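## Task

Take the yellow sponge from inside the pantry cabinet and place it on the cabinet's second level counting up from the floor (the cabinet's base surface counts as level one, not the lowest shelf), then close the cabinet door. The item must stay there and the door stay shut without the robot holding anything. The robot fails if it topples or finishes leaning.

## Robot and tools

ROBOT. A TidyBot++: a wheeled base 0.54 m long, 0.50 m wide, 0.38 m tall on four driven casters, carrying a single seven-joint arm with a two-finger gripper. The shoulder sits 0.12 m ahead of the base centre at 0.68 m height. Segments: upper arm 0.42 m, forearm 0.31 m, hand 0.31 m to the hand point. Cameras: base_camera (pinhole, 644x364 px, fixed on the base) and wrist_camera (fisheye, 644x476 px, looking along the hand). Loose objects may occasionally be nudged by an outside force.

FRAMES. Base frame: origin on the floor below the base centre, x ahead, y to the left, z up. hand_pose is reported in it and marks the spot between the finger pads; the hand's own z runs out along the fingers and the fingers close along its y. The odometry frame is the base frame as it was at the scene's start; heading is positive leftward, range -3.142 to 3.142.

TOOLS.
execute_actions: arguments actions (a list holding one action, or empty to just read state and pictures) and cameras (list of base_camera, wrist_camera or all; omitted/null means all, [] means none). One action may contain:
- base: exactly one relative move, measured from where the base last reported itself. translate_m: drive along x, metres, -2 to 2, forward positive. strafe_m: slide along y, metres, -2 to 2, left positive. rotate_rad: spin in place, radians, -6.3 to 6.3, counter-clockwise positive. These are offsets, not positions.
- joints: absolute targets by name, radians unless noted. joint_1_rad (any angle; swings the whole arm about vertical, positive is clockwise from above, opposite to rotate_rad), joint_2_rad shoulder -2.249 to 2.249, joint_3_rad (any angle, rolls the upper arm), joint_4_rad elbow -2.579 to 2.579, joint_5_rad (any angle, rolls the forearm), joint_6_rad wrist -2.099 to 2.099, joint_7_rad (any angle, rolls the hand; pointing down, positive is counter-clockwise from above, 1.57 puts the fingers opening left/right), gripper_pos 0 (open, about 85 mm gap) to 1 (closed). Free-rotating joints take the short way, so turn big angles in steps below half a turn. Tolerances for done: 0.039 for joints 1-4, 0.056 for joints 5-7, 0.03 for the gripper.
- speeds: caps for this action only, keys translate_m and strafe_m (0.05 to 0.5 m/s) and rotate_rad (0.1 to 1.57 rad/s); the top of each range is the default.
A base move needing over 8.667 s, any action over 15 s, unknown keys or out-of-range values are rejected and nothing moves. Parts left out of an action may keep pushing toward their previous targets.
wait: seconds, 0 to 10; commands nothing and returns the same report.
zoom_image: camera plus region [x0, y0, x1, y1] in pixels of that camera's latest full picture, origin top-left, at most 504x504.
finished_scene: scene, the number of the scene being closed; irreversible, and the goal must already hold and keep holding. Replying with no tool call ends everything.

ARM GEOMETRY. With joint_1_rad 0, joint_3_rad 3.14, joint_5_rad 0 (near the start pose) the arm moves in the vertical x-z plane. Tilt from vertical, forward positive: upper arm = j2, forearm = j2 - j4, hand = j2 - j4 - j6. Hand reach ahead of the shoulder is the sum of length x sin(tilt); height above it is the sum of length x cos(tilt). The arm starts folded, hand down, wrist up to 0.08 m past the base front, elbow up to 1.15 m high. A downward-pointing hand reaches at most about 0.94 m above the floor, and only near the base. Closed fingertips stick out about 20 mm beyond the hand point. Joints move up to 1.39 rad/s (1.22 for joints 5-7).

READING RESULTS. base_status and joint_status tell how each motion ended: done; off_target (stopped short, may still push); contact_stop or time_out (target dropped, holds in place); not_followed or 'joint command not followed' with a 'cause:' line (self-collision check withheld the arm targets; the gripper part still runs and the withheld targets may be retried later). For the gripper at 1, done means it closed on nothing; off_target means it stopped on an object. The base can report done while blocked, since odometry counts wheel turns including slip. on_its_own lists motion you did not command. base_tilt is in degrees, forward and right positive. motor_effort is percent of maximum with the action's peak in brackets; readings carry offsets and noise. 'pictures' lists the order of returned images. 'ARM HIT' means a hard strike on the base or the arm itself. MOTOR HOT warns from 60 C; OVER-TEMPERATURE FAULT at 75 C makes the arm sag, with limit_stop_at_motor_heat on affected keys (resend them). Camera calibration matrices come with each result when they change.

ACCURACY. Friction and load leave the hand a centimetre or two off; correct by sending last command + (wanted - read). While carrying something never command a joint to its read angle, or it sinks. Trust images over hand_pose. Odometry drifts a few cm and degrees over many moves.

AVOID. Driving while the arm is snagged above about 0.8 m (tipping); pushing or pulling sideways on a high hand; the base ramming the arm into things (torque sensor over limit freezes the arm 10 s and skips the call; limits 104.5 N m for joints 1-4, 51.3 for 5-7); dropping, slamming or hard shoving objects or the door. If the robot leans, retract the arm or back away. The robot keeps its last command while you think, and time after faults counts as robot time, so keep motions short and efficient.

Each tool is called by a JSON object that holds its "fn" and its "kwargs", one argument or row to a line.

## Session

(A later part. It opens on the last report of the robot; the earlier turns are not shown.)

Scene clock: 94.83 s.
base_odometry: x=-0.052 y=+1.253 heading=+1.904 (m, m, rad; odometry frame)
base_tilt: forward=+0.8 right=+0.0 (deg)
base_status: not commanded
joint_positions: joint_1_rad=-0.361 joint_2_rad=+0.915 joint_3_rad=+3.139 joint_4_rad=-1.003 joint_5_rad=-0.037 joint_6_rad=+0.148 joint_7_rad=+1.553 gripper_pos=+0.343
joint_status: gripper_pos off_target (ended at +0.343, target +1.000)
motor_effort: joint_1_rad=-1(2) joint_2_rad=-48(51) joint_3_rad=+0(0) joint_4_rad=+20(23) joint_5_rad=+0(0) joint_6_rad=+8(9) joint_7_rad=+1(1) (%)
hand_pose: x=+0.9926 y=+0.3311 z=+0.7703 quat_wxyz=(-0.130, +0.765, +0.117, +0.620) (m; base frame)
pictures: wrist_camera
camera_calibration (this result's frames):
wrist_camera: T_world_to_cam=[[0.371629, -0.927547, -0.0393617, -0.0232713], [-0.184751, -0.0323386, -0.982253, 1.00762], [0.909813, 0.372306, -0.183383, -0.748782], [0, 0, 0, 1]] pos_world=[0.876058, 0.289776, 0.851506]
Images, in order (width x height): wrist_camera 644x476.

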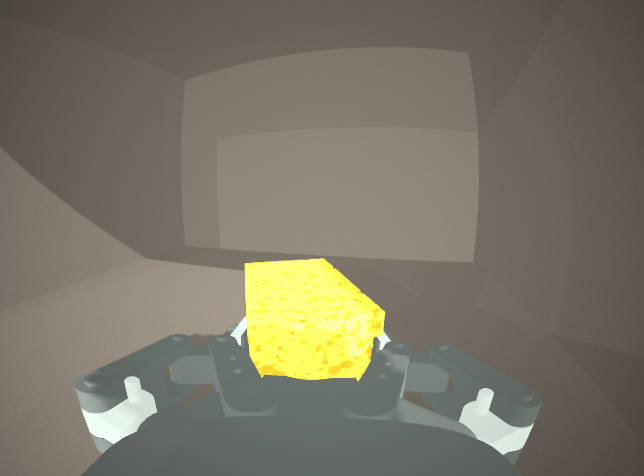

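{"fn": "execute_actions", "kwargs": {
  "actions": [
    {"joints":{"joint_2_rad":0.87}}
  ],
  "cameras": []
}}

{"fn": "execute_actions", "kwargs": {
  "actions": [
    {"base":{"translate_m":-0.5},"speeds":{"translate_m":0.3}}
  ],
  "cameras": ["wrist_camera"]
}}

{"fn": "execute_actions", "kwargs": {
  "actions": [
    {"base":{"strafe_m":0.2},"joints":{"joint_1_rad":-0.1,"joint_2_rad":1.17,"joint_4_rad":-1.5,"joint_6_rad":0.92},"speeds":{"strafe_m":0.25}}
  ],
  "cameras": []
}}

{"fn": "execute_actions", "kwargs": {
  "actions": [
    {"base":{"translate_m":0.4},"speeds":{"translate_m":0.2}}
  ]
}}

Scene clock: 97.80 s.
base_odometry: x=-0.052 y=+1.253 heading=+1.904 (m, m, rad; odometry frame)
base_tilt: forward=+0.8 right=+0.1 (deg)
base_status: not commanded
joint_positions: joint_1_rad=-0.361 joint_2_rad=+0.893 joint_3_rad=+3.139 joint_4_rad=-1.003 joint_5_rad=-0.037 joint_6_rad=+0.148 joint_7_rad=+1.553 gripper_pos=+0.343
joint_status: all done
motor_effort: joint_1_rad=-1(1) joint_2_rad=-51(51) joint_3_rad=+0(0) joint_4_rad=+23(23) joint_5_rad=+0(0) joint_6_rad=+9(10) joint_7_rad=+1(1) (%)
hand_pose: x=+0.9906 y=+0.3304 z=+0.7902 quat_wxyz=(-0.132, +0.758, +0.116, +0.628) (m; base frame)
pictures: none
No camera images: the call's "cameras" was empty. Leave "cameras" out to get every camera's image.

Scene clock: 100.47 s.
base_odometry: x=+0.112 y=+0.780 heading=+1.904 (m, m, rad; odometry frame)
base_tilt: forward=+0.8 right=+0.1 (deg)
base_status: done
joint_positions: joint_1_rad=-0.359 joint_2_rad=+0.890 joint_3_rad=+3.139 joint_4_rad=-1.003 joint_5_rad=-0.037 joint_6_rad=+0.148 joint_7_rad=+1.553 gripper_pos=+0.343
joint_status: not commanded
motor_effort: joint_1_rad=-1(6) joint_2_rad=-50(54) joint_3_rad=+0(1) joint_4_rad=+22(24) joint_5_rad=+1(0) joint_6_rad=+9(10) joint_7_rad=+1(1) (%)
hand_pose: x=+0.9909 y=+0.3284 z=+0.7933 quat_wxyz=(-0.131, +0.757, +0.115, +0.630) (m; base frame)
pictures: wrist_camera
camera_calibration (this result's frames):
wrist_camera: T_world_to_cam=[[0.37063, -0.927961, -0.0390175, -0.0233874], [-0.162164, -0.0232904, -0.986489, 1.00782], [0.914514, 0.37195, -0.159114, -0.765887], [0, 0, 0, 1]] pos_world=[0.872515, 0.286642, 0.871427]
Images, in order (width x height): wrist_camera 644x476.

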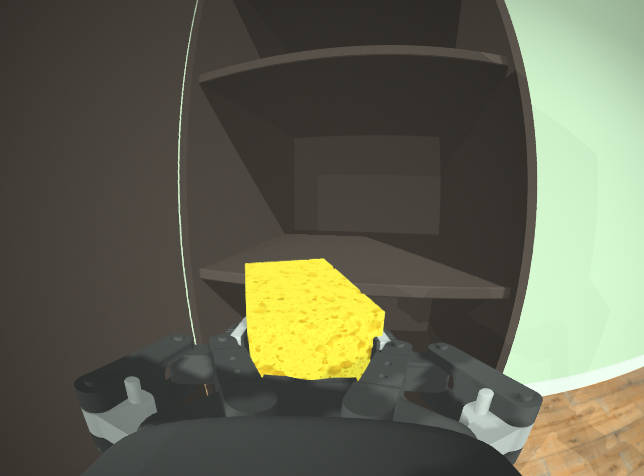

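Scene clock: 102.30 s.
base_odometry: x=-0.077 y=+0.714 heading=+1.904 (m, m, rad; odometry frame)
base_tilt: forward=+0.8 right=+0.1 (deg)
base_status: done
joint_positions: joint_1_rad=-0.119 joint_2_rad=+1.172 joint_3_rad=+3.139 joint_4_rad=-1.486 joint_5_rad=-0.037 joint_6_rad=+0.878 joint_7_rad=+1.553 gripper_pos=+0.343
joint_status: all done
motor_effort: joint_1_rad=-1(4) joint_2_rad=-48(55) joint_3_rad=+0(1) joint_4_rad=+14(23) joint_5_rad=+1(0) joint_6_rad=+9(11) joint_7_rad=+1(1) (%)
hand_pose: x=+0.9521 y=+0.0936 z=+0.5025 quat_wxyz=(-0.041, +0.777, +0.021, +0.628) (m; base frame)
pictures: none
No camera images: the call's "cameras" was empty. Leave "cameras" out to get every camera's image.

Scene clock: 105.07 s.
base_odometry: x=-0.209 y=+1.092 heading=+1.905 (m, m, rad; odometry frame)
base_tilt: forward=+0.8 right=+0.1 (deg)
base_status: done
joint_positions: joint_1_rad=-0.119 joint_2_rad=+1.172 joint_3_rad=+3.139 joint_4_rad=-1.486 joint_5_rad=-0.037 joint_6_rad=+0.879 joint_7_rad=+1.553 gripper_pos=+0.343
joint_status: not commanded
motor_effort: joint_1_rad=-1(0) joint_2_rad=-48(50) joint_3_rad=+0(0) joint_4_rad=+14(16) joint_5_rad=+0(1) joint_6_rad=+9(10) joint_7_rad=+1(1) (%)
hand_pose: x=+0.9520 y=+0.0935 z=+0.5025 quat_wxyz=(-0.041, +0.777, +0.021, +0.628) (m; base frame)
pictures: base_camera, wrist_camera
camera_calibration (this result's frames):
wrist_camera: T_world_to_cam=[[0.118086, -0.992742, -0.0227985, 0.000039448], [-0.195399, -0.000720213, -0.980723, 0.735757], [0.973589, 0.120265, -0.194066, -0.704359], [0, 0, 0, 1]] pos_world=[0.829517, 0.0852786, 0.584883]
Images, in order (width x height): base_camera 644x364, wrist_camera 644x476.

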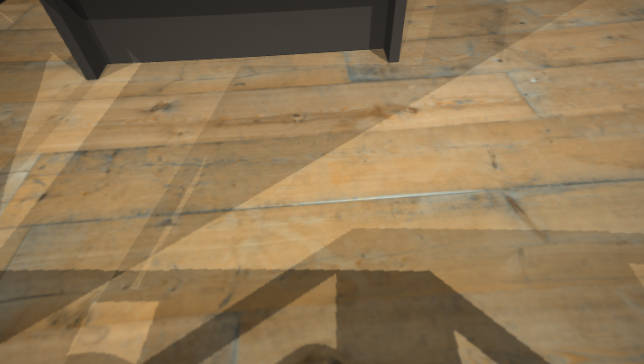

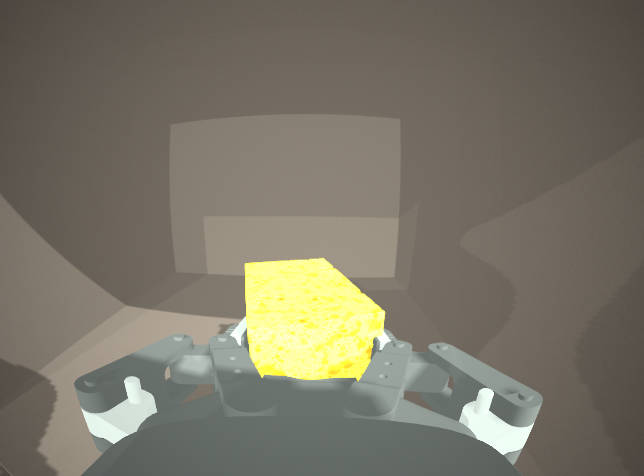

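{"fn": "execute_actions", "kwargs": {
  "actions": [
    {"base":{"translate_m":0.06},"joints":{"joint_2_rad":1.23},"speeds":{"translate_m":0.1}}
  ],
  "cameras": ["wrist_camera"]
}}

{"fn": "execute_actions", "kwargs": {
  "actions": [
    {"joints":{"gripper_pos":0}}
  ],
  "cameras": []
}}

{"fn": "execute_actions", "kwargs": {
  "actions": [
    {"base":{"translate_m":-0.75},"joints":{"joint_2_rad":1.19}}
  ],
  "cameras": ["wrist_camera"]
}}

{"fn": "execute_actions", "kwargs": {
  "actions": [
    {"base":{"strafe_m":0.55},"joints":{"joint_1_rad":0,"gripper_pos":1}}
  ],
  "cameras": ["wrist_camera"]
}}

Scene clock: 108.37 s.
base_odometry: x=-0.228 y=+1.149 heading=+1.905 (m, m, rad; odometry frame)
base_tilt: forward=+0.8 right=+0.1 (deg)
base_status: done
joint_positions: joint_1_rad=-0.119 joint_2_rad=+1.217 joint_3_rad=+3.139 joint_4_rad=-1.487 joint_5_rad=-0.037 joint_6_rad=+0.880 joint_7_rad=+1.553 gripper_pos=+0.343
joint_status: all done
motor_effort: joint_1_rad=-1(2) joint_2_rad=-48(51) joint_3_rad=+0(1) joint_4_rad=+13(15) joint_5_rad=+0(0) joint_6_rad=+9(10) joint_7_rad=+1(1) (%)
hand_pose: x=+0.9430 y=+0.0920 z=+0.4649 quat_wxyz=(-0.039, +0.791, +0.022, +0.611) (m; base frame)
pictures: wrist_camera
camera_calibration (this result's frames):
wrist_camera: T_world_to_cam=[[0.116554, -0.992924, -0.022718, 0.000173483], [-0.238975, -0.00583539, -0.971008, 0.734168], [0.964005, 0.118604, -0.237964, -0.673116], [0, 0, 0, 1]] pos_world=[0.824315, 0.0842907, 0.55271]
Images, in order (width x height): wrist_camera 644x476.

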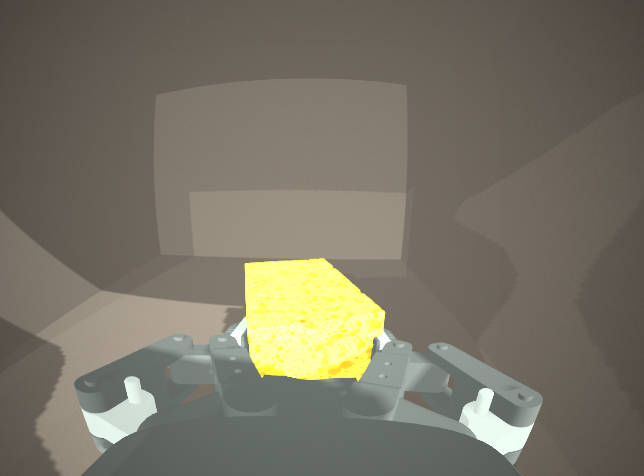

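Scene clock: 109.47 s.
base_odometry: x=-0.228 y=+1.149 heading=+1.905 (m, m, rad; odometry frame)
base_tilt: forward=+0.8 right=+0.1 (deg)
base_status: not commanded
joint_positions: joint_1_rad=-0.119 joint_2_rad=+1.217 joint_3_rad=+3.139 joint_4_rad=-1.487 joint_5_rad=-0.037 joint_6_rad=+0.880 joint_7_rad=+1.553 gripper_pos=+0.000
joint_status: all done
motor_effort: joint_1_rad=-1(1) joint_2_rad=-48(48) joint_3_rad=+0(0) joint_4_rad=+13(13) joint_5_rad=+1(0) joint_6_rad=+9(9) joint_7_rad=+1(1) (%)
hand_pose: x=+0.9430 y=+0.0920 z=+0.4649 quat_wxyz=(-0.039, +0.791, +0.022, +0.611) (m; base frame)
pictures: none
No camera images: the call's "cameras" was empty. Leave "cameras" out to get every camera's image.

Scene clock: 112.50 s.
base_odometry: x=+0.018 y=+0.440 heading=+1.905 (m, m, rad; odometry frame)
base_tilt: forward=+0.8 right=+0.1 (deg)
base_status: done
joint_positions: joint_1_rad=-0.114 joint_2_rad=+1.205 joint_3_rad=+3.139 joint_4_rad=-1.488 joint_5_rad=-0.036 joint_6_rad=+0.880 joint_7_rad=+1.553 gripper_pos=+0.000
joint_status: all done
motor_effort: joint_1_rad=-1(6) joint_2_rad=-48(50) joint_3_rad=+0(2) joint_4_rad=+13(15) joint_5_rad=+0(1) joint_6_rad=+9(9) joint_7_rad=+1(1) (%)
hand_pose: x=+0.9455 y=+0.0889 z=+0.4742 quat_wxyz=(-0.038, +0.787, +0.020, +0.615) (m; base frame)
pictures: wrist_camera
camera_calibration (this result's frames):
wrist_camera: T_world_to_cam=[[0.112993, -0.99334, -0.02253, 0.000282062], [-0.228302, -0.00388762, -0.973583, 0.734756], [0.967011, 0.115152, -0.227221, -0.68048], [0, 0, 0, 1]] pos_world=[0.825747, 0.0814951, 0.560732]
Images, in order (width x height): wrist_camera 644x476.

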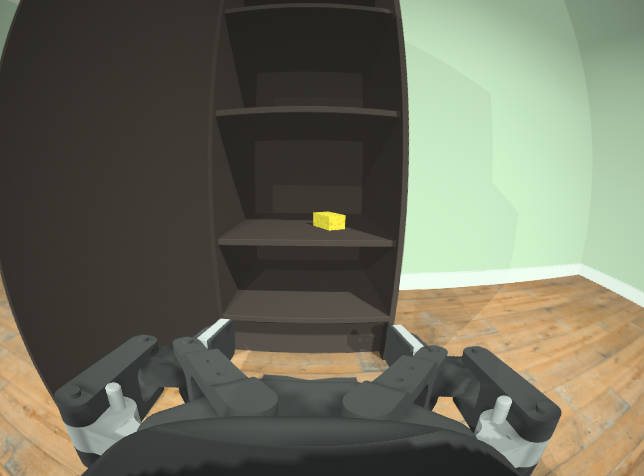

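Scene clock: 115.03 s.
base_odometry: x=-0.502 y=+0.260 heading=+1.905 (m, m, rad; odometry frame)
base_tilt: forward=+0.8 right=+0.1 (deg)
base_status: done
joint_positions: joint_1_rad=+0.022 joint_2_rad=+1.203 joint_3_rad=+3.152 joint_4_rad=-1.499 joint_5_rad=-0.040 joint_6_rad=+0.882 joint_7_rad=+1.553 gripper_pos=+0.999
joint_status: all done
motor_effort: joint_1_rad=-5(16) joint_2_rad=-48(53) joint_3_rad=-1(8) joint_4_rad=+13(24) joint_5_rad=+2(8) joint_6_rad=+9(10) joint_7_rad=+1(1) (%)
hand_pose: x=+0.9465 y=-0.0313 z=+0.4718 quat_wxyz=(+0.011, +0.789, -0.033, +0.614) (m; base frame)
pictures: wrist_camera
camera_calibration (this result's frames):
wrist_camera: T_world_to_cam=[[-0.0307793, -0.999461, -0.0113846, 0.0113334], [-0.233282, 0.0182586, -0.972238, 0.73697], [0.971922, -0.027269, -0.233719, -0.674207], [0, 0, 0, 1]] pos_world=[0.827548, -0.0205137, 0.559064]
Images, in order (width x height): wrist_camera 644x476.

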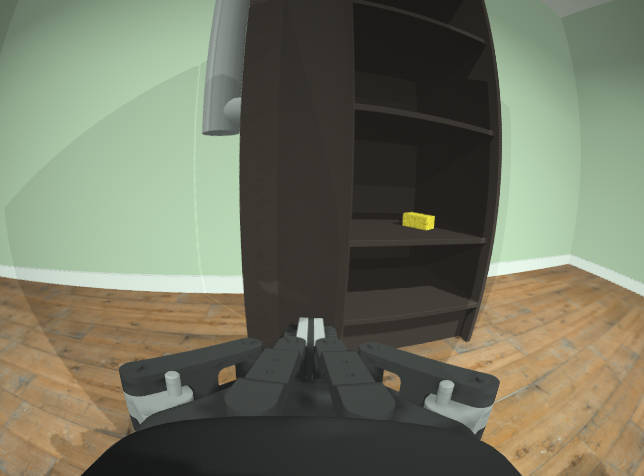

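{"fn": "execute_actions", "kwargs": {
  "actions": [
    {"base":{"translate_m":-0.1}}
  ],
  "cameras": []
}}

{"fn": "execute_actions", "kwargs": {
  "actions": [
    {"base":{"strafe_m":0.27}}
  ],
  "cameras": []
}}

{"fn": "execute_actions", "kwargs": {
  "actions": [
    {"base":{"translate_m":0.42},"speeds":{"translate_m":0.3}}
  ],
  "cameras": ["wrist_camera"]
}}

{"fn": "execute_actions", "kwargs": {
  "actions": [
    {"base":{"strafe_m":-0.6},"speeds":{"strafe_m":0.17}}
  ],
  "cameras": ["wrist_camera"]
}}

Scene clock: 119.10 s.
base_odometry: x=-0.469 y=+0.165 heading=+1.905 (m, m, rad; odometry frame)
base_tilt: forward=+0.8 right=+0.1 (deg)
base_status: done
joint_positions: joint_1_rad=+0.015 joint_2_rad=+1.203 joint_3_rad=+3.151 joint_4_rad=-1.499 joint_5_rad=-0.039 joint_6_rad=+0.882 joint_7_rad=+1.553 gripper_pos=+0.999
joint_status: not commanded
motor_effort: joint_1_rad=-1(5) joint_2_rad=-48(51) joint_3_rad=+0(1) joint_4_rad=+13(15) joint_5_rad=+0(2) joint_6_rad=+9(10) joint_7_rad=+1(1) (%)
hand_pose: x=+0.9468 y=-0.0252 z=+0.4722 quat_wxyz=(+0.008, +0.789, -0.031, +0.614) (m; base frame)
pictures: none
No camera images: the call's "cameras" was empty. Leave "cameras" out to get every camera's image.

Scene clock: 120.93 s.
base_odometry: x=-0.724 y=+0.076 heading=+1.906 (m, m, rad; odometry frame)
base_tilt: forward=+0.8 right=+0.1 (deg)
base_status: done
joint_positions: joint_1_rad=-0.004 joint_2_rad=+1.203 joint_3_rad=+3.147 joint_4_rad=-1.499 joint_5_rad=-0.037 joint_6_rad=+0.882 joint_7_rad=+1.553 gripper_pos=+0.999
joint_status: not commanded
motor_effort: joint_1_rad=+0(8) joint_2_rad=-48(49) joint_3_rad=+0(2) joint_4_rad=+13(14) joint_5_rad=+0(1) joint_6_rad=+9(9) joint_7_rad=+1(1) (%)
hand_pose: x=+0.9471 y=-0.0068 z=+0.4723 quat_wxyz=(+0.000, +0.789, -0.023, +0.614) (m; base frame)
pictures: none
No camera images: the call's "cameras" was empty. Leave "cameras" out to get every camera's image.

Scene clock: 123.30 s.
base_odometry: x=-0.863 y=+0.473 heading=+1.906 (m, m, rad; odometry frame)
base_tilt: forward=+0.8 right=+0.1 (deg)
base_status: done
joint_positions: joint_1_rad=-0.004 joint_2_rad=+1.203 joint_3_rad=+3.147 joint_4_rad=-1.499 joint_5_rad=-0.037 joint_6_rad=+0.882 joint_7_rad=+1.553 gripper_pos=+0.999
joint_status: not commanded
motor_effort: joint_1_rad=-1(2) joint_2_rad=-47(49) joint_3_rad=+0(0) joint_4_rad=+13(14) joint_5_rad=+0(1) joint_6_rad=+9(10) joint_7_rad=+1(1) (%)
hand_pose: x=+0.9471 y=-0.0068 z=+0.4723 quat_wxyz=(+0.000, +0.789, -0.023, +0.614) (m; base frame)
pictures: wrist_camera
camera_calibration (this result's frames):
wrist_camera: T_world_to_cam=[[-0.00079521, -0.999879, -0.0155333, 0.00941146], [-0.233028, 0.015291, -0.97235, 0.736883], [0.97247, 0.00284647, -0.233012, -0.674716], [0, 0, 0, 1]] pos_world=[0.827863, 0.0000632307, 0.559437]
Images, in order (width x height): wrist_camera 644x476.

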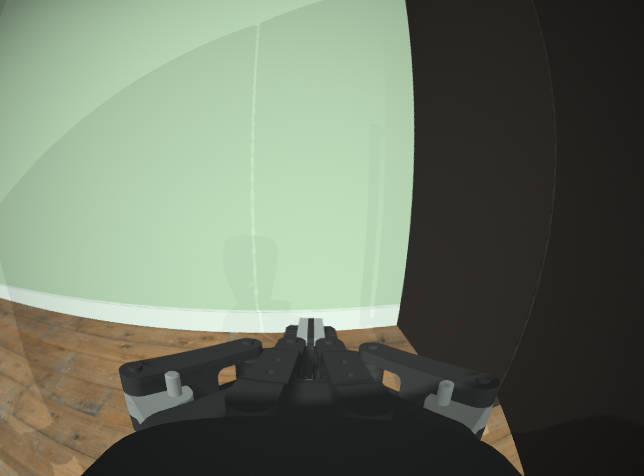

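Scene clock: 128.13 s.
base_odometry: x=-0.296 y=+0.671 heading=+1.906 (m, m, rad; odometry frame)
base_tilt: forward=+0.8 right=+0.1 (deg)
base_status: done
joint_positions: joint_1_rad=+0.008 joint_2_rad=+1.203 joint_3_rad=+3.140 joint_4_rad=-1.524 joint_5_rad=+0.034 joint_6_rad=+0.888 joint_7_rad=+1.553 gripper_pos=+0.999
joint_status: not commanded
motor_effort: joint_1_rad=+0(28) joint_2_rad=-47(56) joint_3_rad=+0(15) joint_4_rad=+13(30) joint_5_rad=+0(18) joint_6_rad=+9(14) joint_7_rad=+1(0) (%)
hand_pose: x=+0.9383 y=+0.0039 z=+0.4626 quat_wxyz=(-0.008, +0.795, +0.006, +0.606) (m; base frame)
pictures: wrist_camera
camera_calibration (this result's frames):
wrist_camera: T_world_to_cam=[[0.0543487, -0.998497, 0.00700735, -0.0422015], [-0.252348, -0.0205247, -0.967419, 0.741278], [0.966109, 0.0508096, -0.253085, -0.653323], [0, 0, 0, 1]] pos_world=[0.820535, 0.0062715, 0.552076]
Images, in order (width x height): wrist_camera 644x476.

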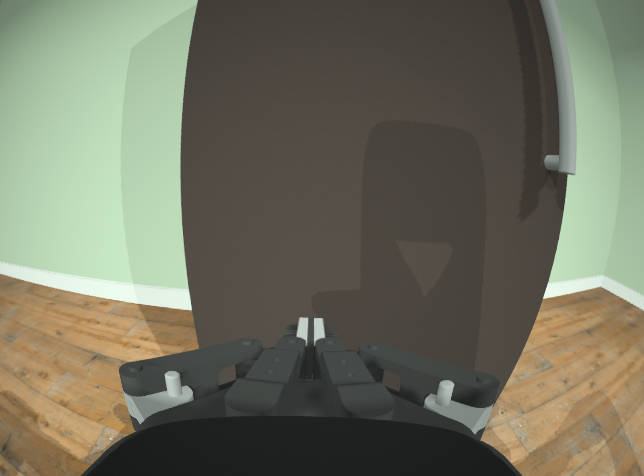

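{"fn": "execute_actions", "kwargs": {
  "actions": [
    {"base":{"strafe_m":-0.1}}
  ],
  "cameras": []
}}

{"fn": "execute_actions", "kwargs": {
  "actions": [
    {"base":{"translate_m":0.16},"speeds":{"translate_m":0.1}}
  ],
  "cameras": ["wrist_camera"]
}}

Scene clock: 131.13 s.
base_odometry: x=-0.202 y=+0.704 heading=+1.906 (m, m, rad; odometry frame)
base_tilt: forward=+0.8 right=+0.1 (deg)
base_status: done
joint_positions: joint_1_rad=+0.009 joint_2_rad=+1.203 joint_3_rad=+3.140 joint_4_rad=-1.524 joint_5_rad=+0.034 joint_6_rad=+0.888 joint_7_rad=+1.553 gripper_pos=+0.999
joint_status: not commanded
motor_effort: joint_1_rad=-1(5) joint_2_rad=-48(48) joint_3_rad=+0(2) joint_4_rad=+13(13) joint_5_rad=+0(1) joint_6_rad=+9(9) joint_7_rad=+1(1) (%)
hand_pose: x=+0.9383 y=+0.0030 z=+0.4627 quat_wxyz=(-0.008, +0.795, +0.006, +0.606) (m; base frame)
pictures: none
No camera images: the call's "cameras" was empty. Leave "cameras" out to get every camera's image.

Scene clock: 133.30 s.
base_odometry: x=-0.254 y=+0.855 heading=+1.906 (m, m, rad; odometry frame)
base_tilt: forward=+0.8 right=+0.1 (deg)
base_status: done
joint_positions: joint_1_rad=+0.009 joint_2_rad=+1.203 joint_3_rad=+3.140 joint_4_rad=-1.520 joint_5_rad=+0.034 joint_6_rad=+0.888 joint_7_rad=+1.553 gripper_pos=+0.999
joint_status: not commanded
motor_effort: joint_1_rad=-1(0) joint_2_rad=-47(50) joint_3_rad=+0(1) joint_4_rad=+13(14) joint_5_rad=+0(0) joint_6_rad=+9(10) joint_7_rad=+1(1) (%)
hand_pose: x=+0.9398 y=+0.0030 z=+0.4645 quat_wxyz=(-0.008, +0.794, +0.006, +0.608) (m; base frame)
pictures: wrist_camera
camera_calibration (this result's frames):
wrist_camera: T_world_to_cam=[[0.0532112, -0.998557, 0.00727142, -0.0422649], [-0.248298, -0.0202837, -0.968471, 0.740141], [0.967221, 0.049728, -0.249019, -0.657208], [0, 0, 0, 1]] pos_world=[0.82169, 0.00549055, 0.553455]
Images, in order (width x height): wrist_camera 644x476.

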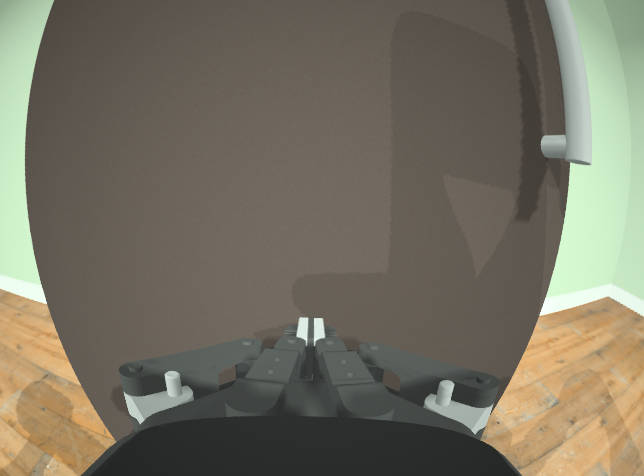

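No contact yet.

{"fn": "execute_actions", "kwargs": {
  "actions": [
    {"base":{"translate_m":0.1},"speeds":{"translate_m":0.08}}
  ],
  "cameras": ["wrist_camera"]
}}

Scene clock: 135.93 s.
base_odometry: x=-0.287 y=+0.949 heading=+1.906 (m, m, rad; odometry frame)
base_tilt: forward=+0.7 right=+0.1 (deg)
base_status: done
joint_positions: joint_1_rad=+0.011 joint_2_rad=+1.212 joint_3_rad=+3.140 joint_4_rad=-1.679 joint_5_rad=+0.028 joint_6_rad=+0.889 joint_7_rad=+1.553 gripper_pos=+0.999
joint_status: not commanded
motor_effort: joint_1_rad=-6(6) joint_2_rad=-52(53) joint_3_rad=-3(3) joint_4_rad=+45(49) joint_5_rad=+1(2) joint_6_rad=+16(17) joint_7_rad=+1(1) (%)
hand_pose: x=+0.8736 y=+0.0009 z=+0.3950 quat_wxyz=(-0.007, +0.842, +0.001, +0.539) (m; base frame)
pictures: wrist_camera
camera_calibration (this result's frames):
wrist_camera: T_world_to_cam=[[0.0458492, -0.998937, -0.0047837, -0.0291642], [-0.406168, -0.0142669, -0.913687, 0.77261], [0.912647, 0.0438348, -0.406391, -0.50053], [0, 0, 0, 1]] pos_world=[0.771954, 0.00383015, 0.502374]
Images, in order (width x height): wrist_camera 644x476.

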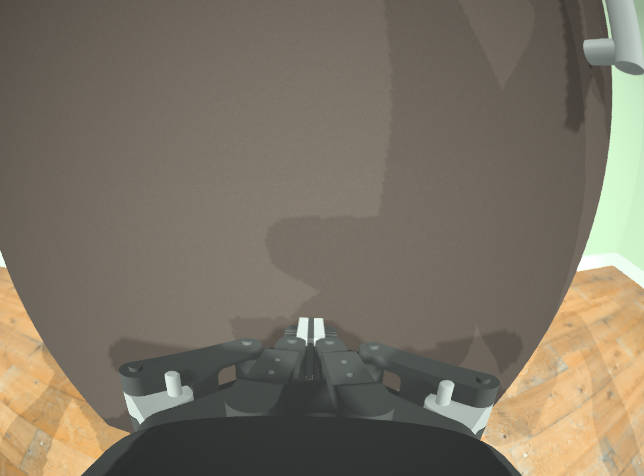

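Pressed shut. Back off and verify.

{"fn": "execute_actions", "kwargs": {
  "actions": [
    {"base":{"translate_m":-0.4}}
  ],
  "cameras": []
}}

{"fn": "execute_actions", "kwargs": {
  "actions": [
    {"base":{"strafe_m":-0.5},"joints":{"joint_1_rad":-0.5,"joint_2_rad":0.3,"joint_4_rad":-1.9,"joint_6_rad":0.6}}
  ],
  "cameras": ["wrist_camera"]
}}

Scene clock: 139.43 s.
base_odometry: x=-0.155 y=+0.571 heading=+1.906 (m, m, rad; odometry frame)
base_tilt: forward=+0.8 right=+0.1 (deg)
base_status: done
joint_positions: joint_1_rad=+0.009 joint_2_rad=+1.181 joint_3_rad=+3.140 joint_4_rad=-1.498 joint_5_rad=+0.028 joint_6_rad=+0.888 joint_7_rad=+1.553 gripper_pos=+0.999
joint_status: not commanded
motor_effort: joint_1_rad=-1(5) joint_2_rad=-48(59) joint_3_rad=+0(3) joint_4_rad=+14(43) joint_5_rad=+0(2) joint_6_rad=+9(20) joint_7_rad=+1(1) (%)
hand_pose: x=+0.9523 y=+0.0013 z=+0.4927 quat_wxyz=(-0.007, +0.780, +0.003, +0.625) (m; base frame)
pictures: none
No camera images: the call's "cameras" was empty. Leave "cameras" out to get every camera's image.

Scene clock: 141.97 s.
base_odometry: x=+0.317 y=+0.735 heading=+1.906 (m, m, rad; odometry frame)
base_tilt: forward=+0.8 right=+0.1 (deg)
base_status: done
joint_positions: joint_1_rad=-0.480 joint_2_rad=+0.315 joint_3_rad=+3.140 joint_4_rad=-1.875 joint_5_rad=+0.028 joint_6_rad=+0.642 joint_7_rad=+1.553 gripper_pos=+0.999
joint_status: all done
motor_effort: joint_1_rad=-1(3) joint_2_rad=-31(52) joint_3_rad=+0(1) joint_4_rad=+20(21) joint_5_rad=+0(1) joint_6_rad=+9(10) joint_7_rad=+1(1) (%)
hand_pose: x=+0.7343 y=+0.3285 z=+0.9062 quat_wxyz=(-0.175, +0.677, +0.174, +0.693) (m; base frame)
pictures: wrist_camera
camera_calibration (this result's frames):
wrist_camera: T_world_to_cam=[[0.503558, -0.863576, 0.0257901, -0.101314], [0.0427799, -0.00489136, -0.999073, 0.93244], [0.862901, 0.504195, 0.0344806, -0.694209], [0, 0, 0, 1]] pos_world=[0.610162, 0.267085, 0.958125]
Images, in order (width x height): wrist_camera 644x476.

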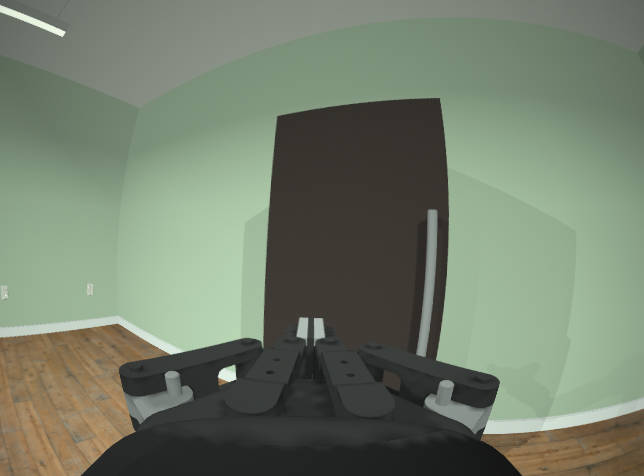

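{"fn": "finished_scene", "kwargs": {
  "scene": 2
}}

The scene is finished: the task was done.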